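# Move latched lever into notch 1 and let latch seat

## Task

Put the lever into the notch labelled 1 on the small number plates, with its latch sitting all the way down in that notch; the red bar next to the handle frees the latch. It only counts if the lever stays there on its own once the robot lets go.

## Robot and tools

Robot: one Franka FR3 arm with seven revolute joints and a Robotiq 2F-140 two-finger gripper. There is only one arm, so every command row covers the whole robot.

Frames: reported hand positions use the scene frame. Its origin sits on the table surface beneath the arm base, +z is up, and +y lies to the left when facing along +x. The base itself may be slightly tilted. end_effector_position (metres) is the midpoint between the finger pads when closed; end_effector_quat_wxyz is the hand orientation. The reading can drift from the true spot, especially at long reach. The fingers point along the gripper's +z and open and close along its y. Closed fingertips extend roughly 33 mm past that point, fully open ones about 9 mm. Closing pushes the tips about 24 mm further out, so leave clearance above surfaces.

Tool execute_actions: argument actions is a list holding at most one item. An empty list just reports the current state. An action item has rows (1 to 15 rows) and optional steps (up to 15, default 15); each row is held for one control step of 1/30 s and the final row repeats to fill the remaining steps. A wait item has only steps (up to 300) and sends nothing new; it returns when that many steps have elapsed since the previous result, with your thinking time counted inside. Optional pictures (boolean) turns camera images on or off; by default they come with every result. A rejected call moves nothing.

Row layout: ten numbers in this order: fr3_joint1 (waist), joint2 (shoulder), joint3 (upper arm roll), joint4 (elbow), joint5 (forearm roll), joint6 (wrist pitch), joint7 (wrist roll), then gripper position, gripper force_limit, gripper speed. The seven joint values are absolute target angles in radians, the same convention as the Joint positions line, not offsets. Stated ranges: waist -2.744 to 2.744, shoulder -1.784 to 1.784, upper arm roll -2.901 to 2.901, elbow -3.042 to -0.152, forearm roll -2.807 to 2.807, wrist pitch 0.544 to 4.517, wrist roll -3.016 to 3.016. A target more than 0.018 rad outside a range, and also further out than the current angle, gets the call refused. True ends may differ by up to 0.018 rad; targets beyond them are clipped, and a "joint sent to its limit" line may appear (possibly about an earlier action). Its absence does not prove there is more room.

The last three numbers are scaled to [-1, 1]. position: +1 fully open (140 mm), about -0.8 pads touch, -1 closes until blocked. force_limit: about 14 N at -1, 60 N at 0, 107 N at +1 (for parts up to 40 mm wide). speed: about 30 mm/s at -1, 140 at 0, 250 at +1.

Motion: each step, the target actually sent stays within a lead of the measured angle: 0.248 rad for joints 1 to 4, 0.677 for joint 5, 0.715 for joint 6, 1.54 for joint 7. If the targets would move the hand more than 70 mm from where it is, all are pulled back proportionally. So large moves take several calls. Between calls the arm keeps heading for the last row sent until it nearly stops or a step is HELD; after that only a fresh action makes it continue or push harder.

Result lines: Joint positions and Joint velocities (rad, rad/s, column order); Joint torques (total drive output, nonzero even in free air, noisy and offset); External joint torques (estimated push-back from outside forces, including friction and held weight; "no reading" means none). object_status: 0 moving, 1 stopped while opening, 2 stopped while closing on something (a grip), 3 reached the request or pads met (a thin part may still be held). position_measured is in counts, 3 fully open to 230 pads together, not linear. To grasp, send position -1 and look for status 2. Stopped fingers stay put until you change position by at least 0.01 or the object yields. To squeeze harder during status 2, raise force_limit and switch position between -1 and -0.98. "joint command not followed" means the clearance check altered or blocked targets (mounts and posts count as arm). HELD marks steps where your row was partly or wholly not sent.

Faults to avoid: a joint contact torque reaching its load limit (waist 35, shoulder 35, upper arm roll 32, elbow 30, forearm roll 12, wrist pitch 12, wrist roll 12 N m) or any outside force on the arm, tool or held item reaching 40 N (held weight included) halts the arm for 10 s and drops the rest of the call. MOTOR HOT warns of heating from holding loads; reaching the limit brakes the arm (OVER-TEMPERATURE FAULT). Avoid drops, slips, slams, hard impacts and forceful pushing; move smoothly.

Tool zoom_image: camera (cam_head_left, cam_head_right, cam_high, cam_low, cam_wrist) and region [x0, y0, x1, y1] in that image's pixels from the top-left, at most 504 by 504. Head, high and low images are 504x504; the wrist fisheye is 616x616. Calibration numbers (K, distortion, T_world_to_cam) are given per camera and may be slightly off; the wrist camera pose follows the joint readings.

Tool read_manual: section "licences" returns URDF licence text only; no motion.

Tool finished_scene: scene is the number of the current scene. It ends that scene for good and reports whether the goal holds; the lever must stay in notch 1 with the latch seated after release. Answering without any tool call ends everything.

Suggested order: look, locate lever, red release bar and numbered plates in the images, press the red bar to free the latch, swing the lever to notch 1, let the latch drop in, release and back away, check, then finish.

Each tool is called after ">>>" by a JSON object that holds its "fn" and its "kwargs", one argument or row to a line.

## Session

>>> {"fn": "execute_actions", "kwargs": {
  "actions": []
}}

Scene clock: 0.00 s of 5200.00 s.
end_effector_position=(+0.1484, -0.1345, +0.2861) position_measured=3 object_status=3 end_effector_quat_wxyz=(-0.031, +0.860, -0.472, -0.194)
Joint positions: [-0.688 -0.693 -0.028 -2.716 -0.033  1.624 -1.246]
Joint velocities: [-0.    -0.002 -0.001 -0.001  0.001  0.    -0.   ]
Joint torques (N m, as the joint torque sensors report them, + toward a larger angle): no reading
External joint torques (N m, as the arm's controller estimates them; a push from outside toward a larger angle lowers the number): no reading
camera_calibration (this result's frames):
cam_wrist: T_world_to_cam=[[-0.778986, -0.6175, 0.108966, 0.00062009], [-0.381775, 0.604926, 0.698793, -0.0450398], [-0.497422, 0.50275, -0.706975, 0.53231], [0, 0, 0, 1]] pos_world=[0.248071, -0.23999, 0.407736]

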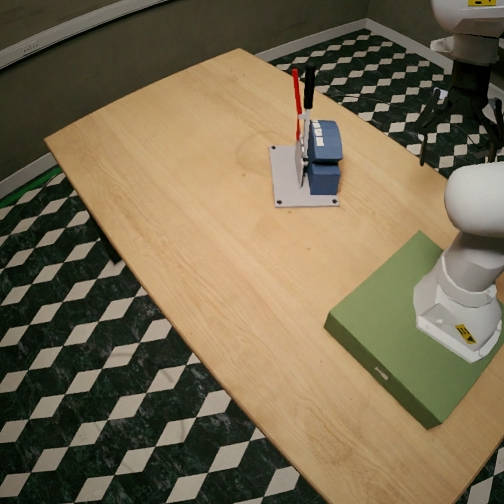

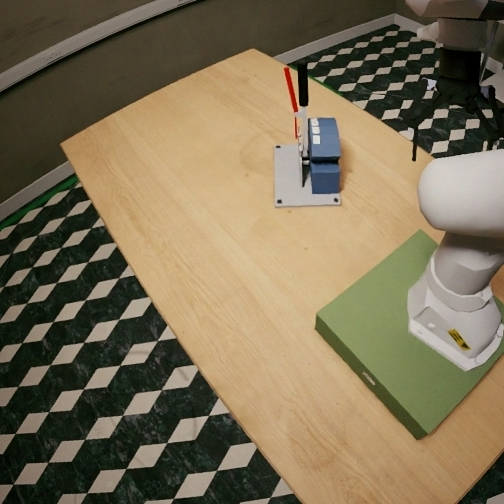

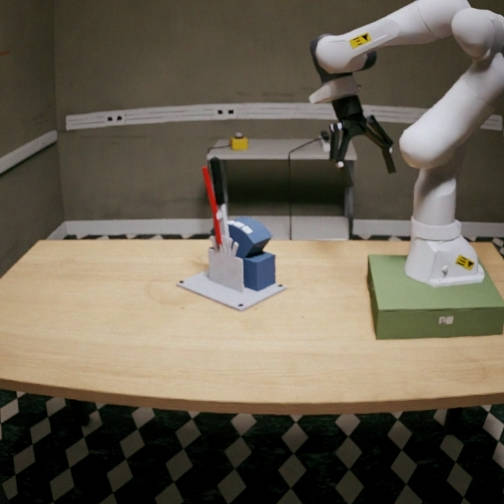

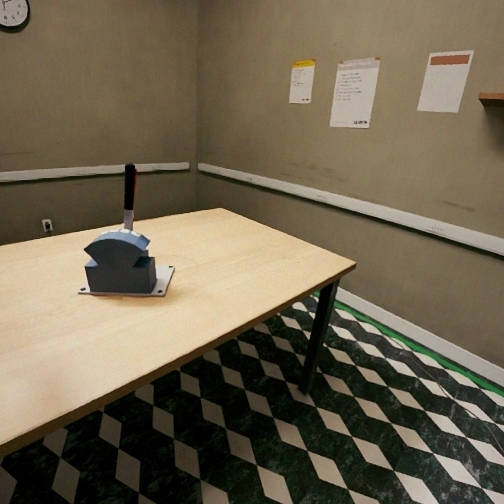

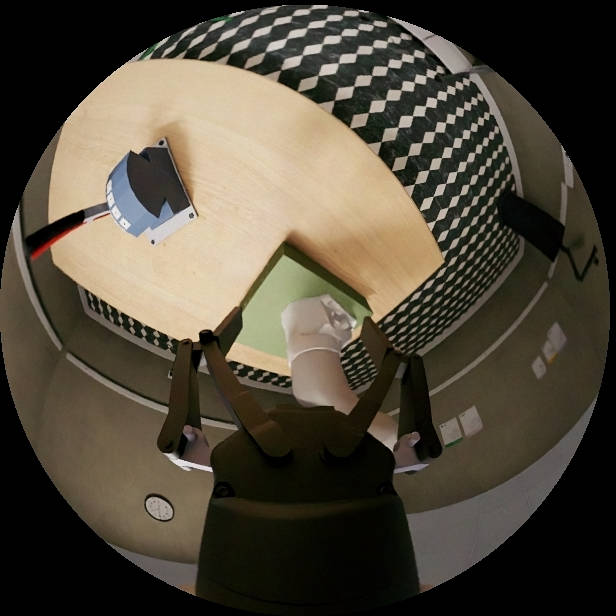

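>>> {"fn": "zoom_image", "kwargs": {
  "camera": "cam_head_left",
  "region": [255, 55, 355, 215]
}}

>>> {"fn": "zoom_image", "kwargs": {
  "camera": "cam_head_right",
  "region": [255, 55, 355, 215]
}}

>>> {"fn": "zoom_image", "kwargs": {
  "camera": "cam_high",
  "region": [170, 145, 295, 320]
}}

>>> {"fn": "zoom_image", "kwargs": {
  "camera": "cam_low",
  "region": [70, 155, 185, 305]
}}

>>> {"fn": "zoom_image", "kwargs": {
  "camera": "cam_wrist",
  "region": [20, 130, 210, 270]
}}

Region (255, 55, 355, 215) of cam_head_left's 504x504 image, scaled by 3.150, with more detail than that image has; it fills the left 315 columns of this view, and the rest is white.

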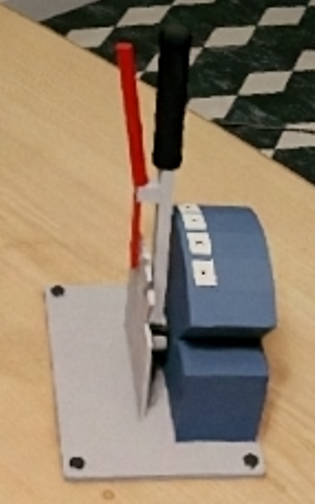

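Region (255, 55, 355, 215) of cam_head_right's 504x504 image, scaled by 3.150, with more detail than that image has; it fills the left 315 columns of this view, and the rest is white.

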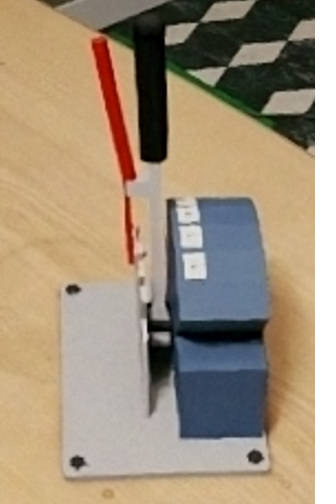

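Region (170, 145, 295, 320) of cam_high's 504x504 image, scaled by 2.880, with more detail than that image has; it fills the left 360 columns of this view, and the rest is white.

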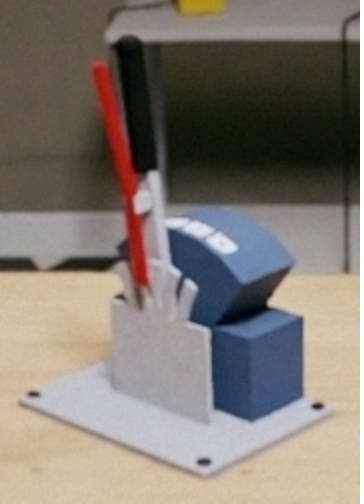

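Region (70, 155, 185, 305) of cam_low's 504x504 image, scaled by 3.360, with more detail than that image has; it fills the left 386 columns of this view, and the rest is white.

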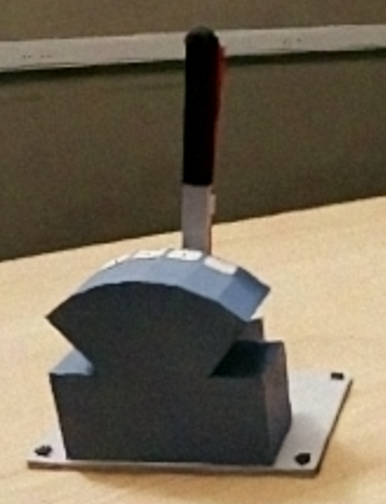

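Region (20, 130, 210, 270) of cam_wrist's 616x616 image, scaled by 2.653, with more detail than that image has; it fills the top 371 rows of this view, and the rest is white.

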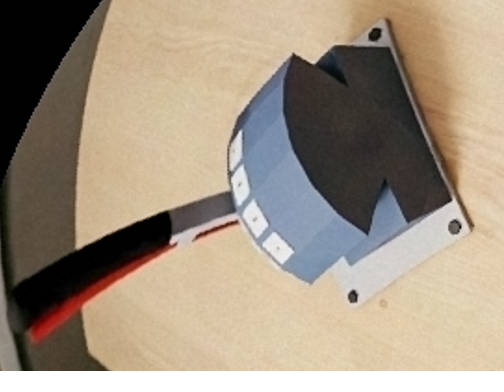

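>>> {"fn": "execute_actions", "kwargs": {
  "actions": [
    {"rows": [[-0.6701,-0.6796,-0.0271,-2.7125,-0.0319,1.6472,-1.2399,-0.7,-1,0],[-0.6522,-0.6662,-0.0261,-2.7090,-0.0308,1.6704,-1.2339,-0.7,-1,0],[-0.6343,-0.6528,-0.0252,-2.7055,-0.0297,1.6936,-1.2278,-0.7,-1,0],[-0.6164,-0.6394,-0.0243,-2.7020,-0.0286,1.7168,-1.2217,-0.7,-1,0],[-0.5986,-0.6260,-0.0233,-2.6985,-0.0275,1.7400,-1.2157,-0.7,-1,0],[-0.5807,-0.6126,-0.0224,-2.6950,-0.0264,1.7632,-1.2096,-0.7,-1,0],[-0.5628,-0.5992,-0.0215,-2.6915,-0.0253,1.7864,-1.2035,-0.7,-1,0],[-0.5449,-0.5858,-0.0205,-2.6881,-0.0242,1.8097,-1.1975,-0.7,-1,0],[-0.5270,-0.5724,-0.0196,-2.6846,-0.0231,1.8329,-1.1914,-0.7,-1,0],[-0.5091,-0.5590,-0.0187,-2.6811,-0.0220,1.8561,-1.1853,-0.7,-1,0],[-0.4912,-0.5456,-0.0177,-2.6776,-0.0209,1.8793,-1.1793,-0.7,-1,0],[-0.4733,-0.5322,-0.0168,-2.6741,-0.0198,1.9025,-1.1732,-0.7,-1,0],[-0.4554,-0.5188,-0.0159,-2.6706,-0.0187,1.9257,-1.1671,-0.7,-1,0],[-0.4375,-0.5054,-0.0149,-2.6671,-0.0176,1.9489,-1.1611,-0.7,-1,0],[-0.4197,-0.4920,-0.0140,-2.6636,-0.0165,1.9721,-1.1550,-0.7,-1,0]], "steps": 15}
  ],
  "pictures": false
}}

>>> {"fn": "execute_actions", "kwargs": {
  "actions": [
    {"rows": [[-0.4018,-0.4786,-0.0131,-2.6601,-0.0154,1.9953,-1.1489,-0.7,-1,0],[-0.3839,-0.4652,-0.0121,-2.6566,-0.0143,2.0185,-1.1429,-0.7,-1,0],[-0.3660,-0.4518,-0.0112,-2.6531,-0.0132,2.0417,-1.1368,-0.7,-1,0],[-0.3481,-0.4384,-0.0103,-2.6496,-0.0121,2.0649,-1.1307,-0.7,-1,0],[-0.3302,-0.4250,-0.0093,-2.6461,-0.0110,2.0881,-1.1247,-0.7,-1,0],[-0.3123,-0.4116,-0.0084,-2.6426,-0.0099,2.1113,-1.1186,-0.7,-1,0],[-0.2944,-0.3982,-0.0075,-2.6391,-0.0088,2.1346,-1.1125,-0.7,-1,0],[-0.2765,-0.3848,-0.0065,-2.6357,-0.0077,2.1578,-1.1065,-0.7,-1,0],[-0.2586,-0.3714,-0.0056,-2.6322,-0.0066,2.1810,-1.1004,-0.7,-1,0],[-0.2408,-0.3580,-0.0047,-2.6287,-0.0055,2.2042,-1.0943,-0.7,-1,0],[-0.2229,-0.3446,-0.0037,-2.6252,-0.0044,2.2274,-1.0883,-0.7,-1,0],[-0.2050,-0.3312,-0.0028,-2.6217,-0.0033,2.2506,-1.0822,-0.7,-1,0],[-0.1871,-0.3178,-0.0019,-2.6182,-0.0022,2.2738,-1.0761,-0.7,-1,0],[-0.1692,-0.3044,-0.0009,-2.6147,-0.0011,2.2970,-1.0701,-0.7,-1,0],[-0.1513,-0.2910,0,-2.6112,0,2.3202,-1.0640,-0.7,-1,0]], "steps": 15}
  ],
  "pictures": false
}}

>>> {"fn": "execute_actions", "kwargs": {
  "actions": [
    {"steps": 25}
  ]
}}

>>> {"fn": "zoom_image", "kwargs": {
  "camera": "cam_wrist",
  "region": [220, 150, 360, 300]
}}

Scene clock: 71.83 s of 5200.00 s.
end_effector_position=(+0.2449, -0.1264, +0.2553) position_measured=108 object_status=0 end_effector_quat_wxyz=(-0.002, +0.909, -0.393, -0.139)
Joint positions: [-0.459 -0.522 -0.018 -2.672 -0.022  1.867 -1.201]
Joint velocities: [0.504 0.391 0.051 0.102 0.036 0.629 0.137]
Joint torques (N m, as the joint torque sensors report them, + toward a larger angle): [ -1.55 -13.52   0.31  21.42   1.06   2.16   0.1 ]
External joint torques (N m, as the arm's controller estimates them; a push from outside toward a larger angle lowers the number): [ 0.12  0.96  1.68 -0.61  0.52  0.79  0.1 ]
Steps of this call (steps 1 to 90: nothing new was sent; then 68.33 s passed at rest; steps 91 to 105: all 15 steps of this action). Readings (joint positions | what the end effector reports):
91: [-0.685 -0.691 -0.029 -2.715 -0.033 1.627 -1.246] | position_measured=3 object_status=0
92: [-0.676 -0.686 -0.029 -2.713 -0.033 1.634 -1.245] | position_measured=9 object_status=0
94: [-0.650 -0.666 -0.028 -2.708 -0.032 1.656 -1.242] | position_measured=25 object_status=0
98: [-0.584 -0.615 -0.025 -2.696 -0.029 1.721 -1.231] | position_measured=55 object_status=0
105: the state above

Scene clock: 72.33 s of 5200.00 s.
end_effector_position=(+0.3731, -0.0679, +0.2196) position_measured=217 object_status=0 end_effector_quat_wxyz=(+0.006, +0.951, -0.307, -0.042)
Joint positions: [-0.191 -0.321 -0.004 -2.619 -0.006  2.21  -1.118]
Joint velocities: [0.501 0.392 0.053 0.103 0.033 0.657 0.167]
Joint torques (N m, as the joint torque sensors report them, + toward a larger angle): [ -0.86 -18.65   0.5   21.43   1.17   2.73   0.25]
External joint torques (N m, as the arm's controller estimates them; a push from outside toward a larger angle lowers the number): [0.84 2.01 2.21 0.16 0.6  0.77 0.25]
Steps of this call (steps 1 to 15: all 15 steps of this action). Readings (joint positions | what the end effector reports):
1: [-0.441 -0.508 -0.017 -2.669 -0.021 1.890 -1.196] | position_measured=116 object_status=0
2: [-0.424 -0.495 -0.016 -2.665 -0.020 1.912 -1.191] | position_measured=123 object_status=0
4: [-0.388 -0.468 -0.014 -2.658 -0.018 1.957 -1.180] | position_measured=138 object_status=0
8: [-0.316 -0.415 -0.010 -2.644 -0.014 2.049 -1.158] | position_measured=169 object_status=0
15: the state above

Scene clock: 73.17 s of 5200.00 s.
end_effector_position=(+0.4079, -0.0557, +0.2194) position_measured=217 object_status=3 end_effector_quat_wxyz=(-0.000, +0.950, -0.311, +0.000)
Joint positions: [-0.153 -0.293  0.001 -2.612 -0.002  2.316 -1.071]
Joint velocities: [ 0.001 -0.     0.001  0.001  0.001  0.004  0.01 ]
Joint torques (N m, as the joint torque sensors report them, + toward a larger angle): [  0.35 -17.78  -0.42  22.02   1.13   3.17   0.11]
External joint torques (N m, as the arm's controller estimates them; a push from outside toward a larger angle lowers the number): [ 0.29  1.68 -0.2  -0.08  0.51  0.63  0.11]
Steps of this call (steps 1 to 25: the robot went on to your last target). Readings (joint positions | what the end effector reports):
1: [-0.177 -0.310 -0.002 -2.617 -0.005 2.230 -1.113] | position_measured=217 object_status=0
2: [-0.167 -0.302 0.000 -2.616 -0.004 2.246 -1.108] | position_measured=217 object_status=0
4: [-0.157 -0.295 0.001 -2.615 -0.003 2.269 -1.100] | position_measured=217 object_status=0
8: [-0.153 -0.293 0.001 -2.613 -0.003 2.296 -1.089] | position_measured=217 object_status=3
25: the state above
camera_calibration (this result's frames):
cam_wrist: T_world_to_cam=[[-0.52447, -0.851384, 0.00872037, 0.163833], [-0.784278, 0.487067, 0.384284, 0.279572], [-0.33142, 0.194706, -0.923174, 0.537198], [0, 0, 0, 1]] pos_world=[0.483226, -0.101281, 0.387063]

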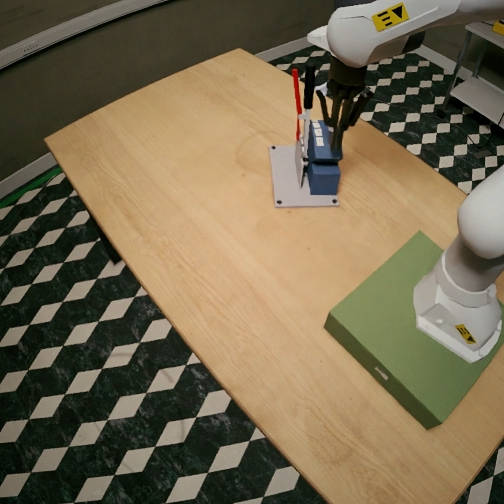

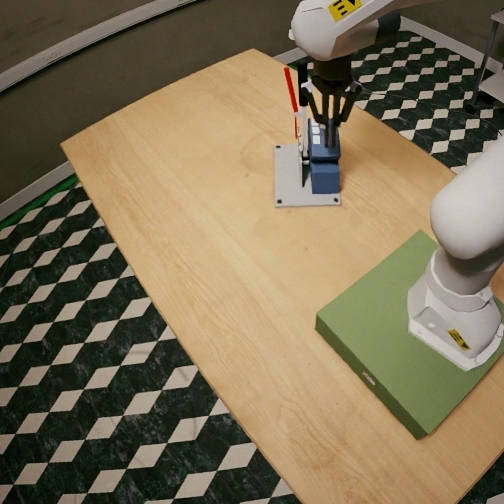

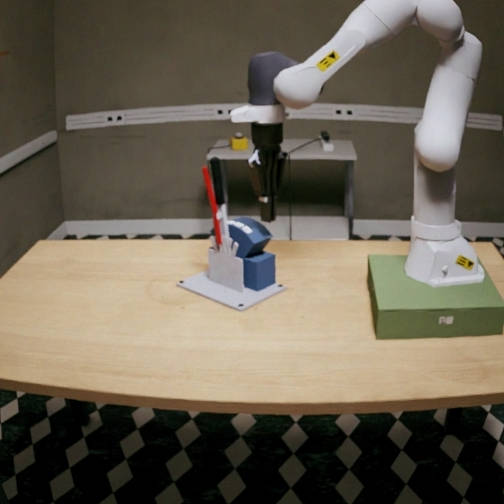

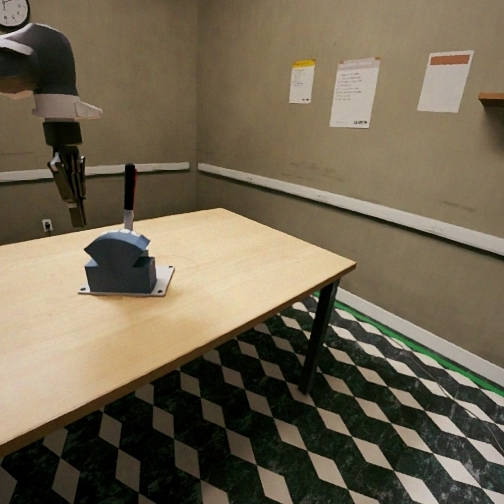

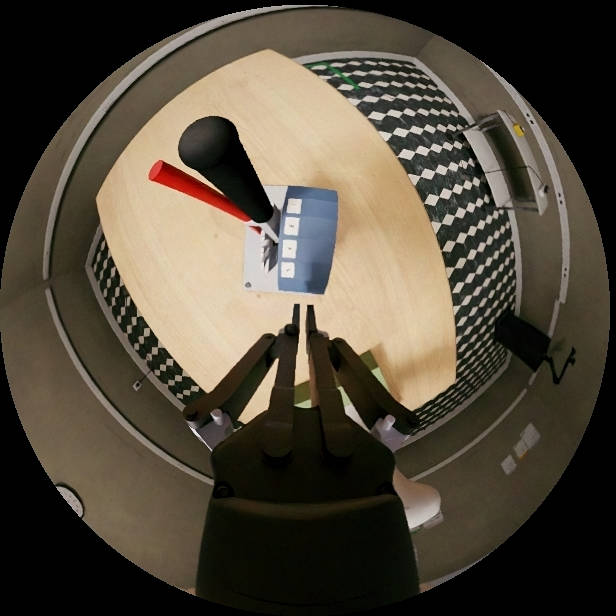

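Region (220, 150, 360, 300) of cam_wrist's 616x616 image, scaled by 3.360, with more detail than that image has; it fills the left 470 columns of this view, and the rest is white.

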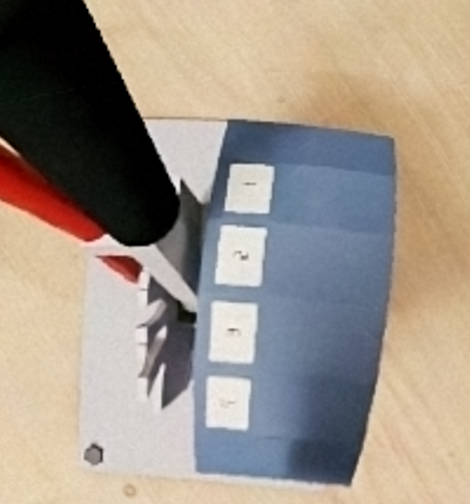

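>>> {"fn": "zoom_image", "kwargs": {
  "camera": "cam_wrist",
  "region": [270, 190, 320, 285]
}}

>>> {"fn": "zoom_image", "kwargs": {
  "camera": "cam_wrist",
  "region": [130, 100, 350, 300]
}}

Region (270, 190, 320, 285) of cam_wrist's 616x616 image, scaled by 5.305, with more detail than that image has; it fills the left 265 columns of this view, and the rest is white.

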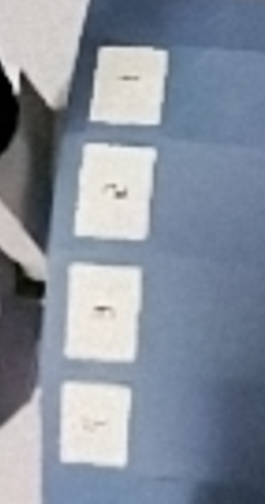

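Region (130, 100, 350, 300) of cam_wrist's 616x616 image, scaled by 2.291, with more detail than that image has; it fills the top 458 rows of this view, and the rest is white.

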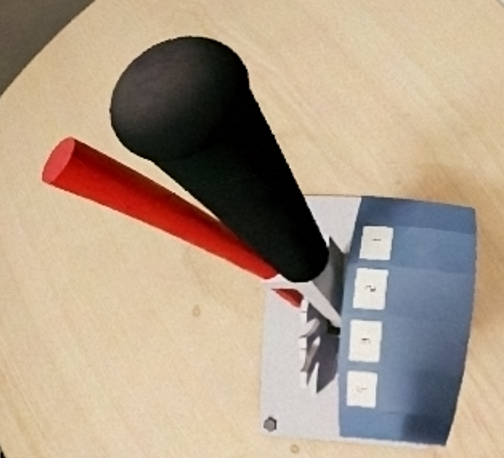

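>>> {"fn": "execute_actions", "kwargs": {
  "actions": [
    {"rows": [[-0.1513,-0.3024,0,-2.5892,0,2.2868,-1.064,0.6,-1,0],[-0.1513,-0.3137,0,-2.5671,0,2.2534,-1.064,0.6,-1,0],[-0.1513,-0.3251,0,-2.5451,0,2.2200,-1.064,0.6,-1,0],[-0.1513,-0.3364,0,-2.5231,0,2.1866,-1.064,0.6,-1,0],[-0.1513,-0.3478,0,-2.5010,0,2.1532,-1.064,0.6,-1,0],[-0.1513,-0.3592,0,-2.4790,0,2.1198,-1.064,0.6,-1,0],[-0.1513,-0.3705,0,-2.4570,0,2.0864,-1.064,0.6,-1,0],[-0.1513,-0.3819,0,-2.4349,0,2.0531,-1.064,0.6,-1,0],[-0.1513,-0.3932,0,-2.4129,0,2.0197,-1.064,0.6,-1,0],[-0.1513,-0.4046,0,-2.3909,0,1.9863,-1.064,0.6,-1,0],[-0.1513,-0.4160,0,-2.3688,0,1.9529,-1.064,0.6,-1,0],[-0.1513,-0.4273,0,-2.3468,0,1.9195,-1.064,0.6,-1,0],[-0.1513,-0.4387,0,-2.3248,0,1.8861,-1.064,0.6,-1,0],[-0.1513,-0.4500,0,-2.3027,0,1.8527,-1.064,0.6,-1,0],[-0.1513,-0.4614,0,-2.2807,0,1.8193,-1.064,0.6,-1,0]], "steps": 15}
  ],
  "pictures": false
}}

>>> {"fn": "execute_actions", "kwargs": {
  "actions": [
    {"rows": [[-0.1526,-0.4329,0,-2.2520,0,1.8191,-1.0621,0.6,-1,0],[-0.1539,-0.4044,0,-2.2234,0,1.8190,-1.0601,0.6,-1,0],[-0.1552,-0.3759,0,-2.1947,0,1.8188,-1.0582,0.6,-1,0],[-0.1566,-0.3475,0,-2.1661,0,1.8186,-1.0563,0.6,-1,0],[-0.1579,-0.3190,0,-2.1374,0,1.8184,-1.0543,0.6,-1,0],[-0.1592,-0.2905,0,-2.1087,0,1.8183,-1.0524,0.6,-1,0],[-0.1605,-0.2620,0,-2.0801,0,1.8181,-1.0505,0.6,-1,0],[-0.1618,-0.2335,0,-2.0514,0,1.8179,-1.0485,0.6,-1,0],[-0.1631,-0.2050,0,-2.0228,0,1.8177,-1.0466,0.6,-1,0],[-0.1644,-0.1765,0,-1.9941,0,1.8176,-1.0447,0.6,-1,0],[-0.1657,-0.1480,0,-1.9654,0,1.8174,-1.0427,0.6,-1,0],[-0.1671,-0.1196,0,-1.9368,0,1.8172,-1.0408,0.6,-1,0],[-0.1684,-0.0911,0,-1.9081,0,1.8170,-1.0389,0.6,-1,0],[-0.1697,-0.0626,0,-1.8795,0,1.8169,-1.0369,0.6,-1,0],[-0.1710,-0.0341,0,-1.8508,0,1.8167,-1.0350,0.6,-1,0]], "steps": 15}
  ],
  "pictures": false
}}

>>> {"fn": "execute_actions", "kwargs": {
  "actions": [
    {"steps": 25}
  ]
}}

Scene clock: 145.20 s of 5200.00 s.
end_effector_position=(+0.4388, -0.0602, +0.3801) position_measured=112 object_status=0 end_effector_quat_wxyz=(-0.007, +0.949, -0.313, +0.040)
Joint positions: [-0.153 -0.435  0.001 -2.328 -0.002  1.969 -1.067]
Joint velocities: [ 0.001 -0.346  0.     0.63   0.001 -0.871  0.   ]
Joint torques (N m, as the joint torque sensors report them, + toward a larger angle): [  0.52 -15.54  -0.22  21.1    1.19   1.76   0.16]
External joint torques (N m, as the arm's controller estimates them; a push from outside toward a larger angle lowers the number): [ 0.45 -0.57  0.1  -0.25  0.41 -0.61  0.16]
Steps of this call (steps 1 to 15: the robot went on to your last target; steps 16 to 90: nothing new was sent; then 68.53 s passed at rest; steps 91 to 105: all 15 steps of this action). Readings (joint positions | what the end effector reports):
91: [-0.153 -0.293 0.001 -2.609 -0.002 2.312 -1.068] | position_measured=217 object_status=0
92: [-0.153 -0.295 0.001 -2.600 -0.002 2.301 -1.068] | position_measured=211 object_status=0
94: [-0.153 -0.309 0.001 -2.568 -0.002 2.269 -1.068] | position_measured=196 object_status=0
98: [-0.153 -0.354 0.001 -2.483 -0.002 2.177 -1.067] | position_measured=165 object_status=0
105: the state above

Scene clock: 145.70 s of 5200.00 s.
end_effector_position=(+0.5292, -0.0796, +0.4052) position_measured=53 object_status=3 end_effector_quat_wxyz=(-0.002, +0.945, -0.327, +0.008)
Joint positions: [-0.166 -0.096  0.001 -1.912 -0.002  1.828 -1.052]
Joint velocities: [-0.038  0.817 -0.001  0.802  0.    -0.015  0.045]
Joint torques (N m, as the joint torque sensors report them, + toward a larger angle): [ -1.38 -29.92  -0.22  20.96   1.23   1.25   0.23]
External joint torques (N m, as the arm's controller estimates them; a push from outside toward a larger angle lowers the number): [-1.61  2.71 -0.13 -0.2   0.42 -0.33  0.23]
Steps of this call (steps 1 to 15: all 15 steps of this action). Readings (joint positions | what the end effector reports):
1: [-0.153 -0.440 0.001 -2.302 -0.002 1.942 -1.067] | position_measured=105 object_status=0
2: [-0.153 -0.436 0.001 -2.274 -0.002 1.921 -1.067] | position_measured=97 object_status=0
4: [-0.153 -0.406 0.001 -2.218 -0.002 1.890 -1.066] | position_measured=82 object_status=0
8: [-0.157 -0.298 0.001 -2.109 -0.002 1.853 -1.062] | position_measured=54 object_status=0
15: the state above

Scene clock: 146.53 s of 5200.00 s.
end_effector_position=(+0.5451, -0.0839, +0.3998) position_measured=53 object_status=3 end_effector_quat_wxyz=(-0.001, +0.942, -0.334, +0.003)
Joint positions: [-0.169 -0.035  0.001 -1.852 -0.002  1.82  -1.039]
Joint velocities: [-0.     0.    -0.     0.     0.    -0.001  0.004]
Joint torques (N m, as the joint torque sensors report them, + toward a larger angle): [ -1.4  -29.57   0.74  24.48   1.2    2.16   0.17]
External joint torques (N m, as the arm's controller estimates them; a push from outside toward a larger angle lowers the number): [-1.41  1.38  0.77 -0.02  0.38 -0.39  0.17]
Steps of this call (steps 1 to 25: the robot went on to your last target). Readings (joint positions | what the end effector reports):
1: [-0.167 -0.073 0.001 -1.891 -0.002 1.828 -1.051] | position_measured=53 object_status=3
2: [-0.168 -0.057 0.001 -1.878 -0.002 1.827 -1.049] | position_measured=53 object_status=3
4: [-0.169 -0.040 0.001 -1.865 -0.002 1.824 -1.047] | position_measured=53 object_status=3
8: [-0.169 -0.035 0.001 -1.856 -0.002 1.822 -1.044] | position_measured=53 object_status=3
25: the state above
camera_calibration (this result's frames):
cam_wrist: T_world_to_cam=[[-0.5659, -0.824452, 0.00602449, 0.236069], [-0.76127, 0.52531, 0.380154, 0.323881], [-0.316584, 0.210543, -0.924903, 0.748662], [0, 0, 0, 1]] pos_world=[0.617166, -0.133136, 0.567894]

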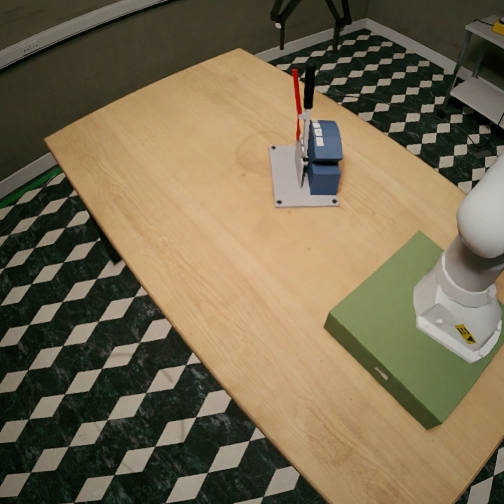

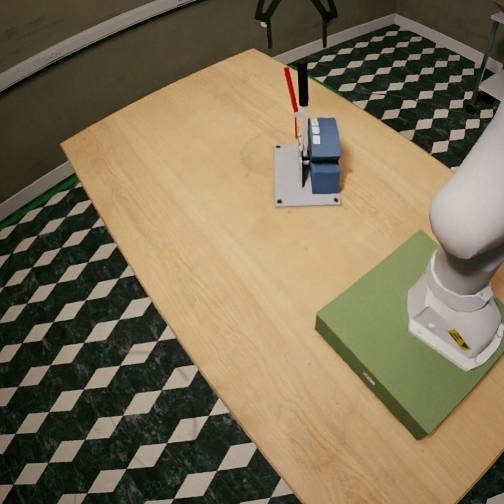

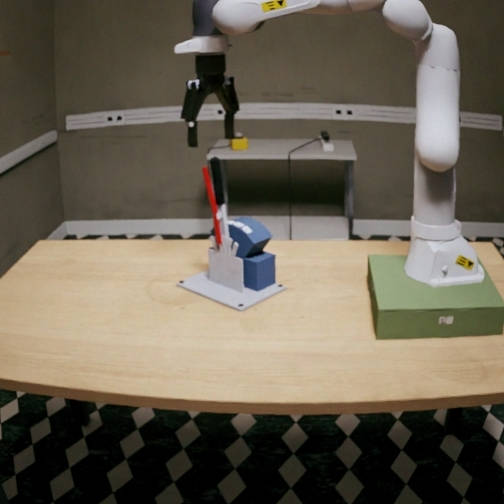

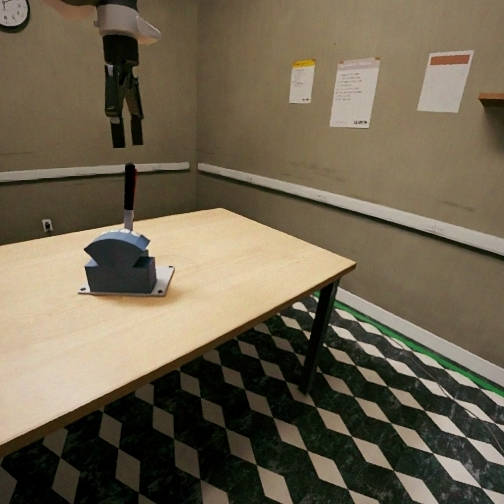

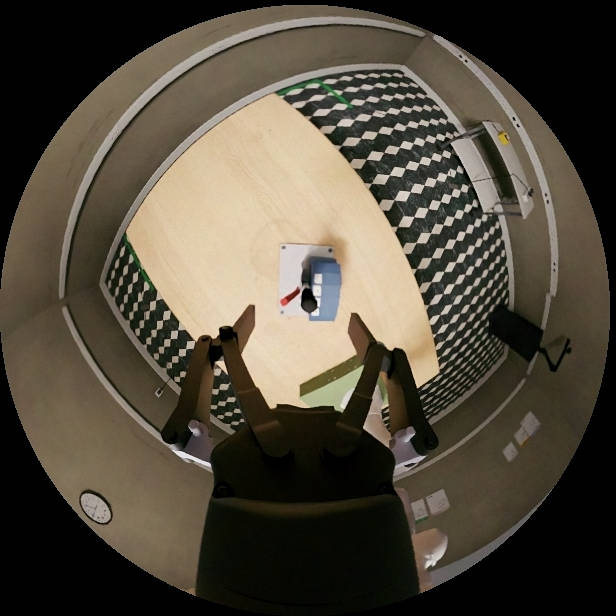

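>>> {"fn": "zoom_image", "kwargs": {
  "camera": "cam_wrist",
  "region": [240, 230, 380, 350]
}}

Region (240, 230, 380, 350) of cam_wrist's 616x616 image, scaled by 3.600, with more detail than that image has; it fills the top 432 rows of this view, and the rest is white.

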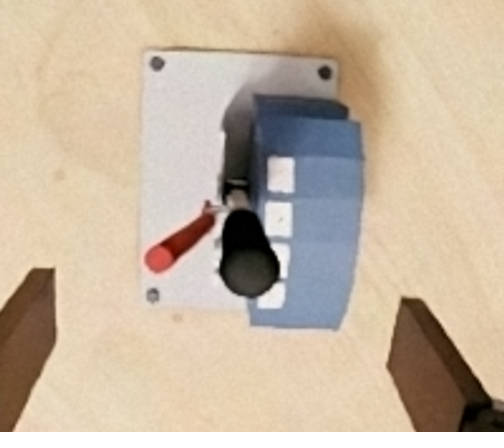

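>>> {"fn": "execute_actions", "kwargs": {
  "actions": [
    {"rows": [[-0.1709,-0.0328,0,-1.8581,0,1.8253,-1.0358,0.6,-1,0],[-0.1708,-0.0316,0,-1.8655,0,1.8339,-1.0365,0.6,-1,0],[-0.1707,-0.0303,0,-1.8728,0,1.8425,-1.0373,0.6,-1,0],[-0.1706,-0.0290,0,-1.8802,0,1.8511,-1.0380,0.6,-1,0],[-0.1705,-0.0278,0,-1.8875,0,1.8598,-1.0388,0.6,-1,0],[-0.1704,-0.0265,0,-1.8949,0,1.8684,-1.0395,0.6,-1,0],[-0.1703,-0.0252,0,-1.9022,0,1.8770,-1.0403,0.6,-1,0],[-0.1702,-0.0240,0,-1.9095,0,1.8856,-1.0411,0.6,-1,0],[-0.1701,-0.0227,0,-1.9169,0,1.8942,-1.0418,0.6,-1,0],[-0.1700,-0.0214,0,-1.9242,0,1.9028,-1.0426,0.6,-1,0],[-0.1699,-0.0202,0,-1.9316,0,1.9114,-1.0433,0.6,-1,0],[-0.1698,-0.0189,0,-1.9389,0,1.9200,-1.0441,0.6,-1,0],[-0.1697,-0.0176,0,-1.9463,0,1.9286,-1.0448,0.6,-1,0],[-0.1696,-0.0164,0,-1.9536,0,1.9372,-1.0456,0.6,-1,0],[-0.1696,-0.0151,0,-1.9610,0,1.9459,-1.0464,0.6,-1,0]], "steps": 15}
  ],
  "pictures": false
}}

>>> {"fn": "execute_actions", "kwargs": {
  "actions": [
    {"rows": [[-0.1695,-0.0138,0,-1.9683,0,1.9545,-1.0471,0.6,-1,0],[-0.1694,-0.0126,0,-1.9756,0,1.9631,-1.0479,0.6,-1,0],[-0.1693,-0.0113,0,-1.9830,0,1.9717,-1.0486,0.6,-1,0],[-0.1692,-0.0100,0,-1.9903,0,1.9803,-1.0494,0.6,-1,0],[-0.1691,-0.0088,0,-1.9977,0,1.9889,-1.0501,0.6,-1,0],[-0.1690,-0.0075,0,-2.0050,0,1.9975,-1.0509,0.6,-1,0],[-0.1689,-0.0062,0,-2.0124,0,2.0061,-1.0517,0.6,-1,0],[-0.1688,-0.0050,0,-2.0197,0,2.0147,-1.0524,0.6,-1,0],[-0.1687,-0.0037,0,-2.0270,0,2.0233,-1.0532,0.6,-1,0],[-0.1686,-0.0024,0,-2.0344,0,2.0320,-1.0539,0.6,-1,0],[-0.1685,-0.0012,0,-2.0417,0,2.0406,-1.0547,0.6,-1,0],[-0.1684,0.0001,0,-2.0491,0,2.0492,-1.0554,0.6,-1,0],[-0.1683,0.0014,0,-2.0564,0,2.0578,-1.0562,0.6,-1,0],[-0.1682,0.0026,0,-2.0638,0,2.0664,-1.0569,0.6,-1,0],[-0.1681,0.0039,0,-2.0711,0,2.0750,-1.0577,0.6,-1,0]], "steps": 15}
  ],
  "pictures": false
}}

>>> {"fn": "execute_actions", "kwargs": {
  "actions": [
    {"steps": 20}
  ]
}}

Scene clock: 202.03 s of 5200.00 s.
end_effector_position=(+0.5394, -0.0830, +0.3548) position_measured=53 object_status=3 end_effector_quat_wxyz=(+0.001, +0.943, -0.334, -0.008)
Joint positions: [-0.17  -0.019  0.001 -1.944 -0.002  1.905 -1.04 ]
Joint velocities: [ 0.001  0.043  0.    -0.21   0.001  0.222 -0.01 ]
Joint torques (N m, as the joint torque sensors report them, + toward a larger angle): [ -0.38 -29.45   0.23  23.24   1.16   3.24  -0.18]
External joint torques (N m, as the arm's controller estimates them; a push from outside toward a larger angle lowers the number): [-0.56  2.27  0.07 -1.97  0.35  0.64 -0.18]
Steps of this call (steps 1 to 15: the robot went on to your last target; steps 16 to 90: nothing new was sent; then 52.00 s passed at rest; steps 91 to 105: all 15 steps of this action). Readings (joint positions | what the end effector reports):
91: [-0.170 -0.035 0.001 -1.853 -0.002 1.820 -1.039] | position_measured=53 object_status=3
92: [-0.170 -0.035 0.001 -1.855 -0.002 1.822 -1.039] | position_measured=53 object_status=3
94: [-0.170 -0.034 0.001 -1.865 -0.002 1.830 -1.039] | position_measured=53 object_status=3
98: [-0.170 -0.030 0.001 -1.892 -0.002 1.852 -1.039] | position_measured=53 object_status=3
105: the state above

Scene clock: 202.53 s of 5200.00 s.
end_effector_position=(+0.5347, -0.0821, +0.3037) position_measured=53 object_status=3 end_effector_quat_wxyz=(+0.001, +0.944, -0.330, -0.009)
Joint positions: [-0.17  -0.001  0.001 -2.054 -0.002  2.032 -1.048]
Joint velocities: [-0.001  0.041  0.001 -0.209 -0.001  0.236 -0.019]
Joint torques (N m, as the joint torque sensors report them, + toward a larger angle): [  0.49 -29.99   0.52  23.61   1.11   3.32  -0.19]
External joint torques (N m, as the arm's controller estimates them; a push from outside toward a larger angle lowers the number): [ 0.49  2.19  0.52 -1.36  0.36  0.71 -0.19]
Steps of this call (steps 1 to 15: all 15 steps of this action). Readings (joint positions | what the end effector reports):
1: [-0.170 -0.018 0.001 -1.952 -0.002 1.913 -1.040] | position_measured=53 object_status=3
2: [-0.170 -0.017 0.001 -1.959 -0.002 1.922 -1.041] | position_measured=53 object_status=3
4: [-0.170 -0.014 0.001 -1.974 -0.002 1.938 -1.042] | position_measured=53 object_status=3
8: [-0.170 -0.009 0.001 -2.003 -0.002 1.972 -1.044] | position_measured=53 object_status=3
15: the state above

Scene clock: 203.20 s of 5200.00 s.
end_effector_position=(+0.5399, -0.0828, +0.2973) position_measured=53 object_status=3 end_effector_quat_wxyz=(-0.000, +0.945, -0.327, +0.001)
Joint positions: [-0.17   0.004  0.001 -2.07  -0.002  2.071 -1.054]
Joint velocities: [-0.    -0.    -0.001 -0.    -0.     0.005 -0.003]
Joint torques (N m, as the joint torque sensors report them, + toward a larger angle): [  0.26 -31.03   0.33  22.05   1.11   3.14  -0.14]
External joint torques (N m, as the arm's controller estimates them; a push from outside toward a larger angle lowers the number): [ 0.19  0.5   0.25 -1.74  0.37  0.62 -0.14]
Steps of this call (steps 1 to 20: the robot went on to your last target). Readings (joint positions | what the end effector reports):
1: [-0.170 0.001 0.001 -2.060 -0.002 2.039 -1.049] | position_measured=53 object_status=3
2: [-0.170 0.003 0.001 -2.064 -0.002 2.045 -1.049] | position_measured=53 object_status=3
4: [-0.170 0.004 0.001 -2.069 -0.002 2.053 -1.050] | position_measured=53 object_status=3
8: [-0.170 0.004 0.001 -2.070 -0.002 2.063 -1.052] | position_measured=53 object_status=3
20: the state above
camera_calibration (this result's frames):
cam_wrist: T_world_to_cam=[[-0.553883, -0.832556, 0.00803824, 0.226893], [-0.766912, 0.513922, 0.384357, 0.359254], [-0.32413, 0.206724, -0.92315, 0.655197], [0, 0, 0, 1]] pos_world=[0.613557, -0.131172, 0.46494]

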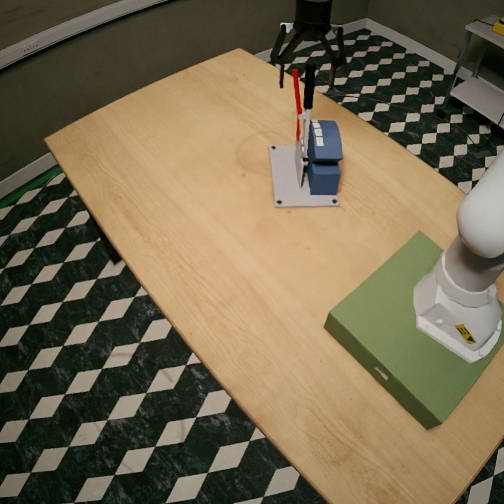

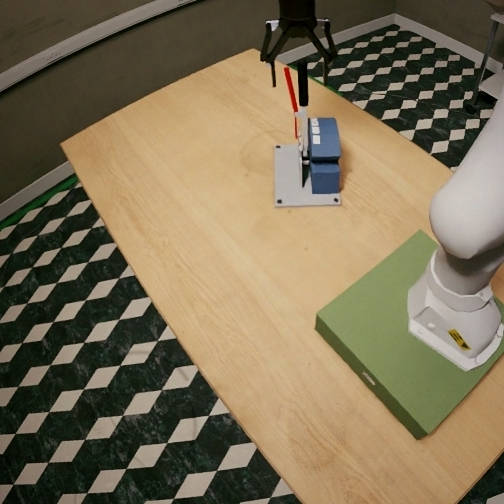

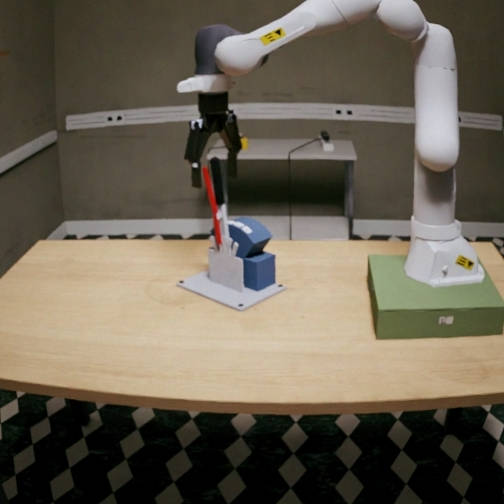

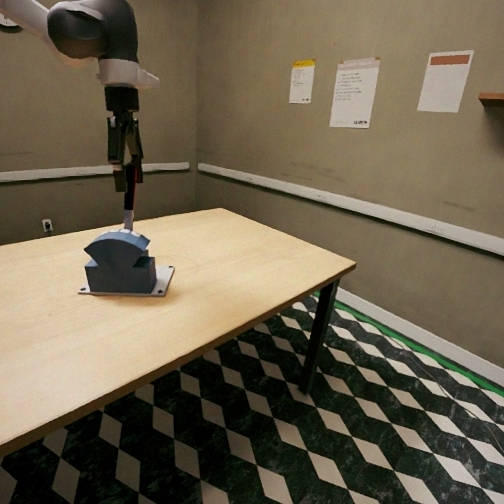

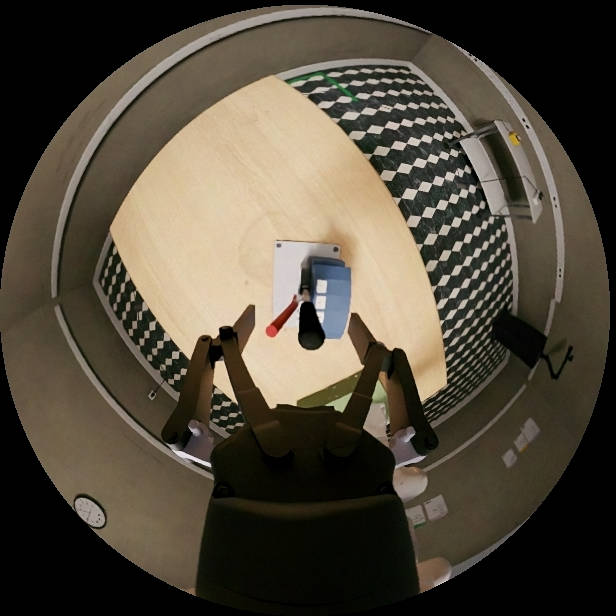

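>>> {"fn": "execute_actions", "kwargs": {
  "actions": []
}}

Scene clock: 224.33 s of 5200.00 s.
end_effector_position=(+0.5401, -0.0829, +0.2973) position_measured=53 object_status=3 end_effector_quat_wxyz=(-0.000, +0.945, -0.327, +0.001)
Joint positions: [-0.17   0.004  0.001 -2.07  -0.002  2.072 -1.054]
Joint velocities: [-0.     0.001  0.001 -0.001 -0.    -0.001  0.002]
Joint torques (N m, as the joint torque sensors report them, + toward a larger angle): [  0.24 -30.83   0.25  22.46   1.13   3.12  -0.22]
External joint torques (N m, as the arm's controller estimates them; a push from outside toward a larger angle lowers the number): [ 0.13  0.79  0.14 -1.39  0.39  0.59 -0.22]
Steps of this call (steps 1 to 15: the robot went on to your last target; steps 16 to 90: nothing new was sent; then 18.13 s passed at rest). Readings (joint positions | what the end effector reports):
1: [-0.170 0.004 0.001 -2.070 -0.002 2.071 -1.054] | position_measured=53 object_status=3
2: [-0.170 0.004 0.001 -2.070 -0.002 2.071 -1.054] | position_measured=53 object_status=3
4: [-0.170 0.004 0.001 -2.070 -0.002 2.072 -1.054] | position_measured=53 object_status=3
8: [-0.170 0.004 0.001 -2.070 -0.002 2.072 -1.054] | position_measured=53 object_status=3
90: the state above
The arm was judged still, so your last target was given up. Only a new action makes it travel on or press farther. Fingers that are still opening or closing keep moving.
camera_calibration (this result's frames):
cam_wrist: T_world_to_cam=[[-0.5533, -0.832946, 0.0077345, 0.226736], [-0.767548, 0.513421, 0.383755, 0.359905], [-0.323618, 0.206395, -0.923403, 0.655057], [0, 0, 0, 1]] pos_world=[0.613686, -0.131125, 0.465013]

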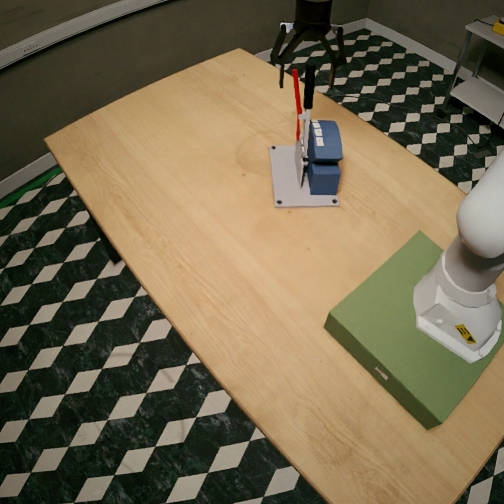

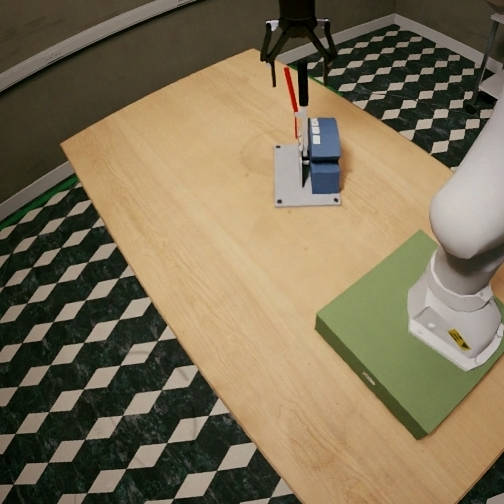

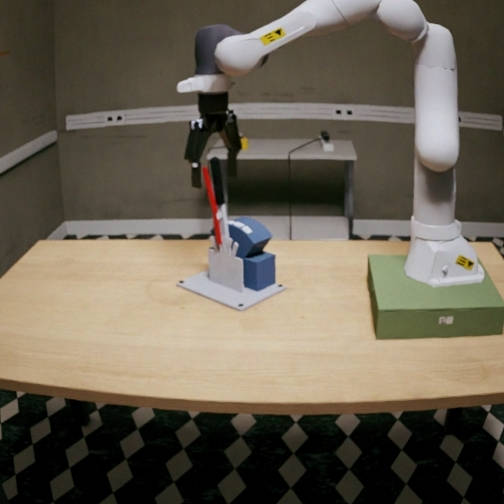

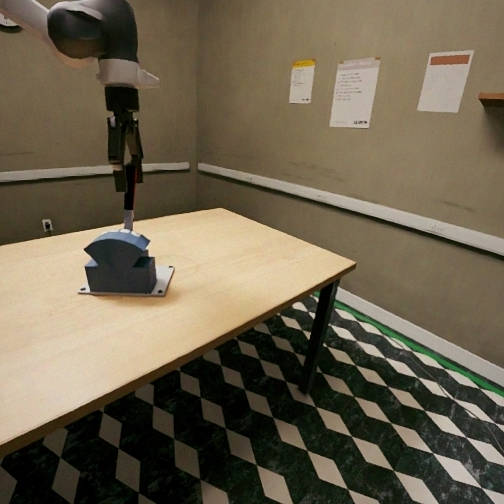

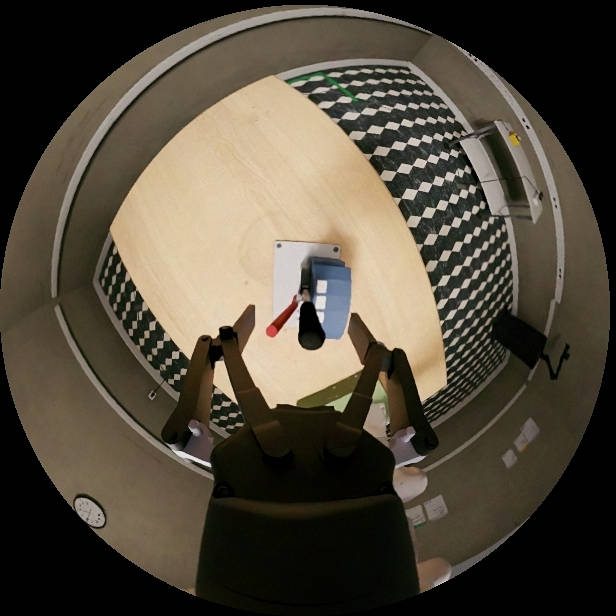

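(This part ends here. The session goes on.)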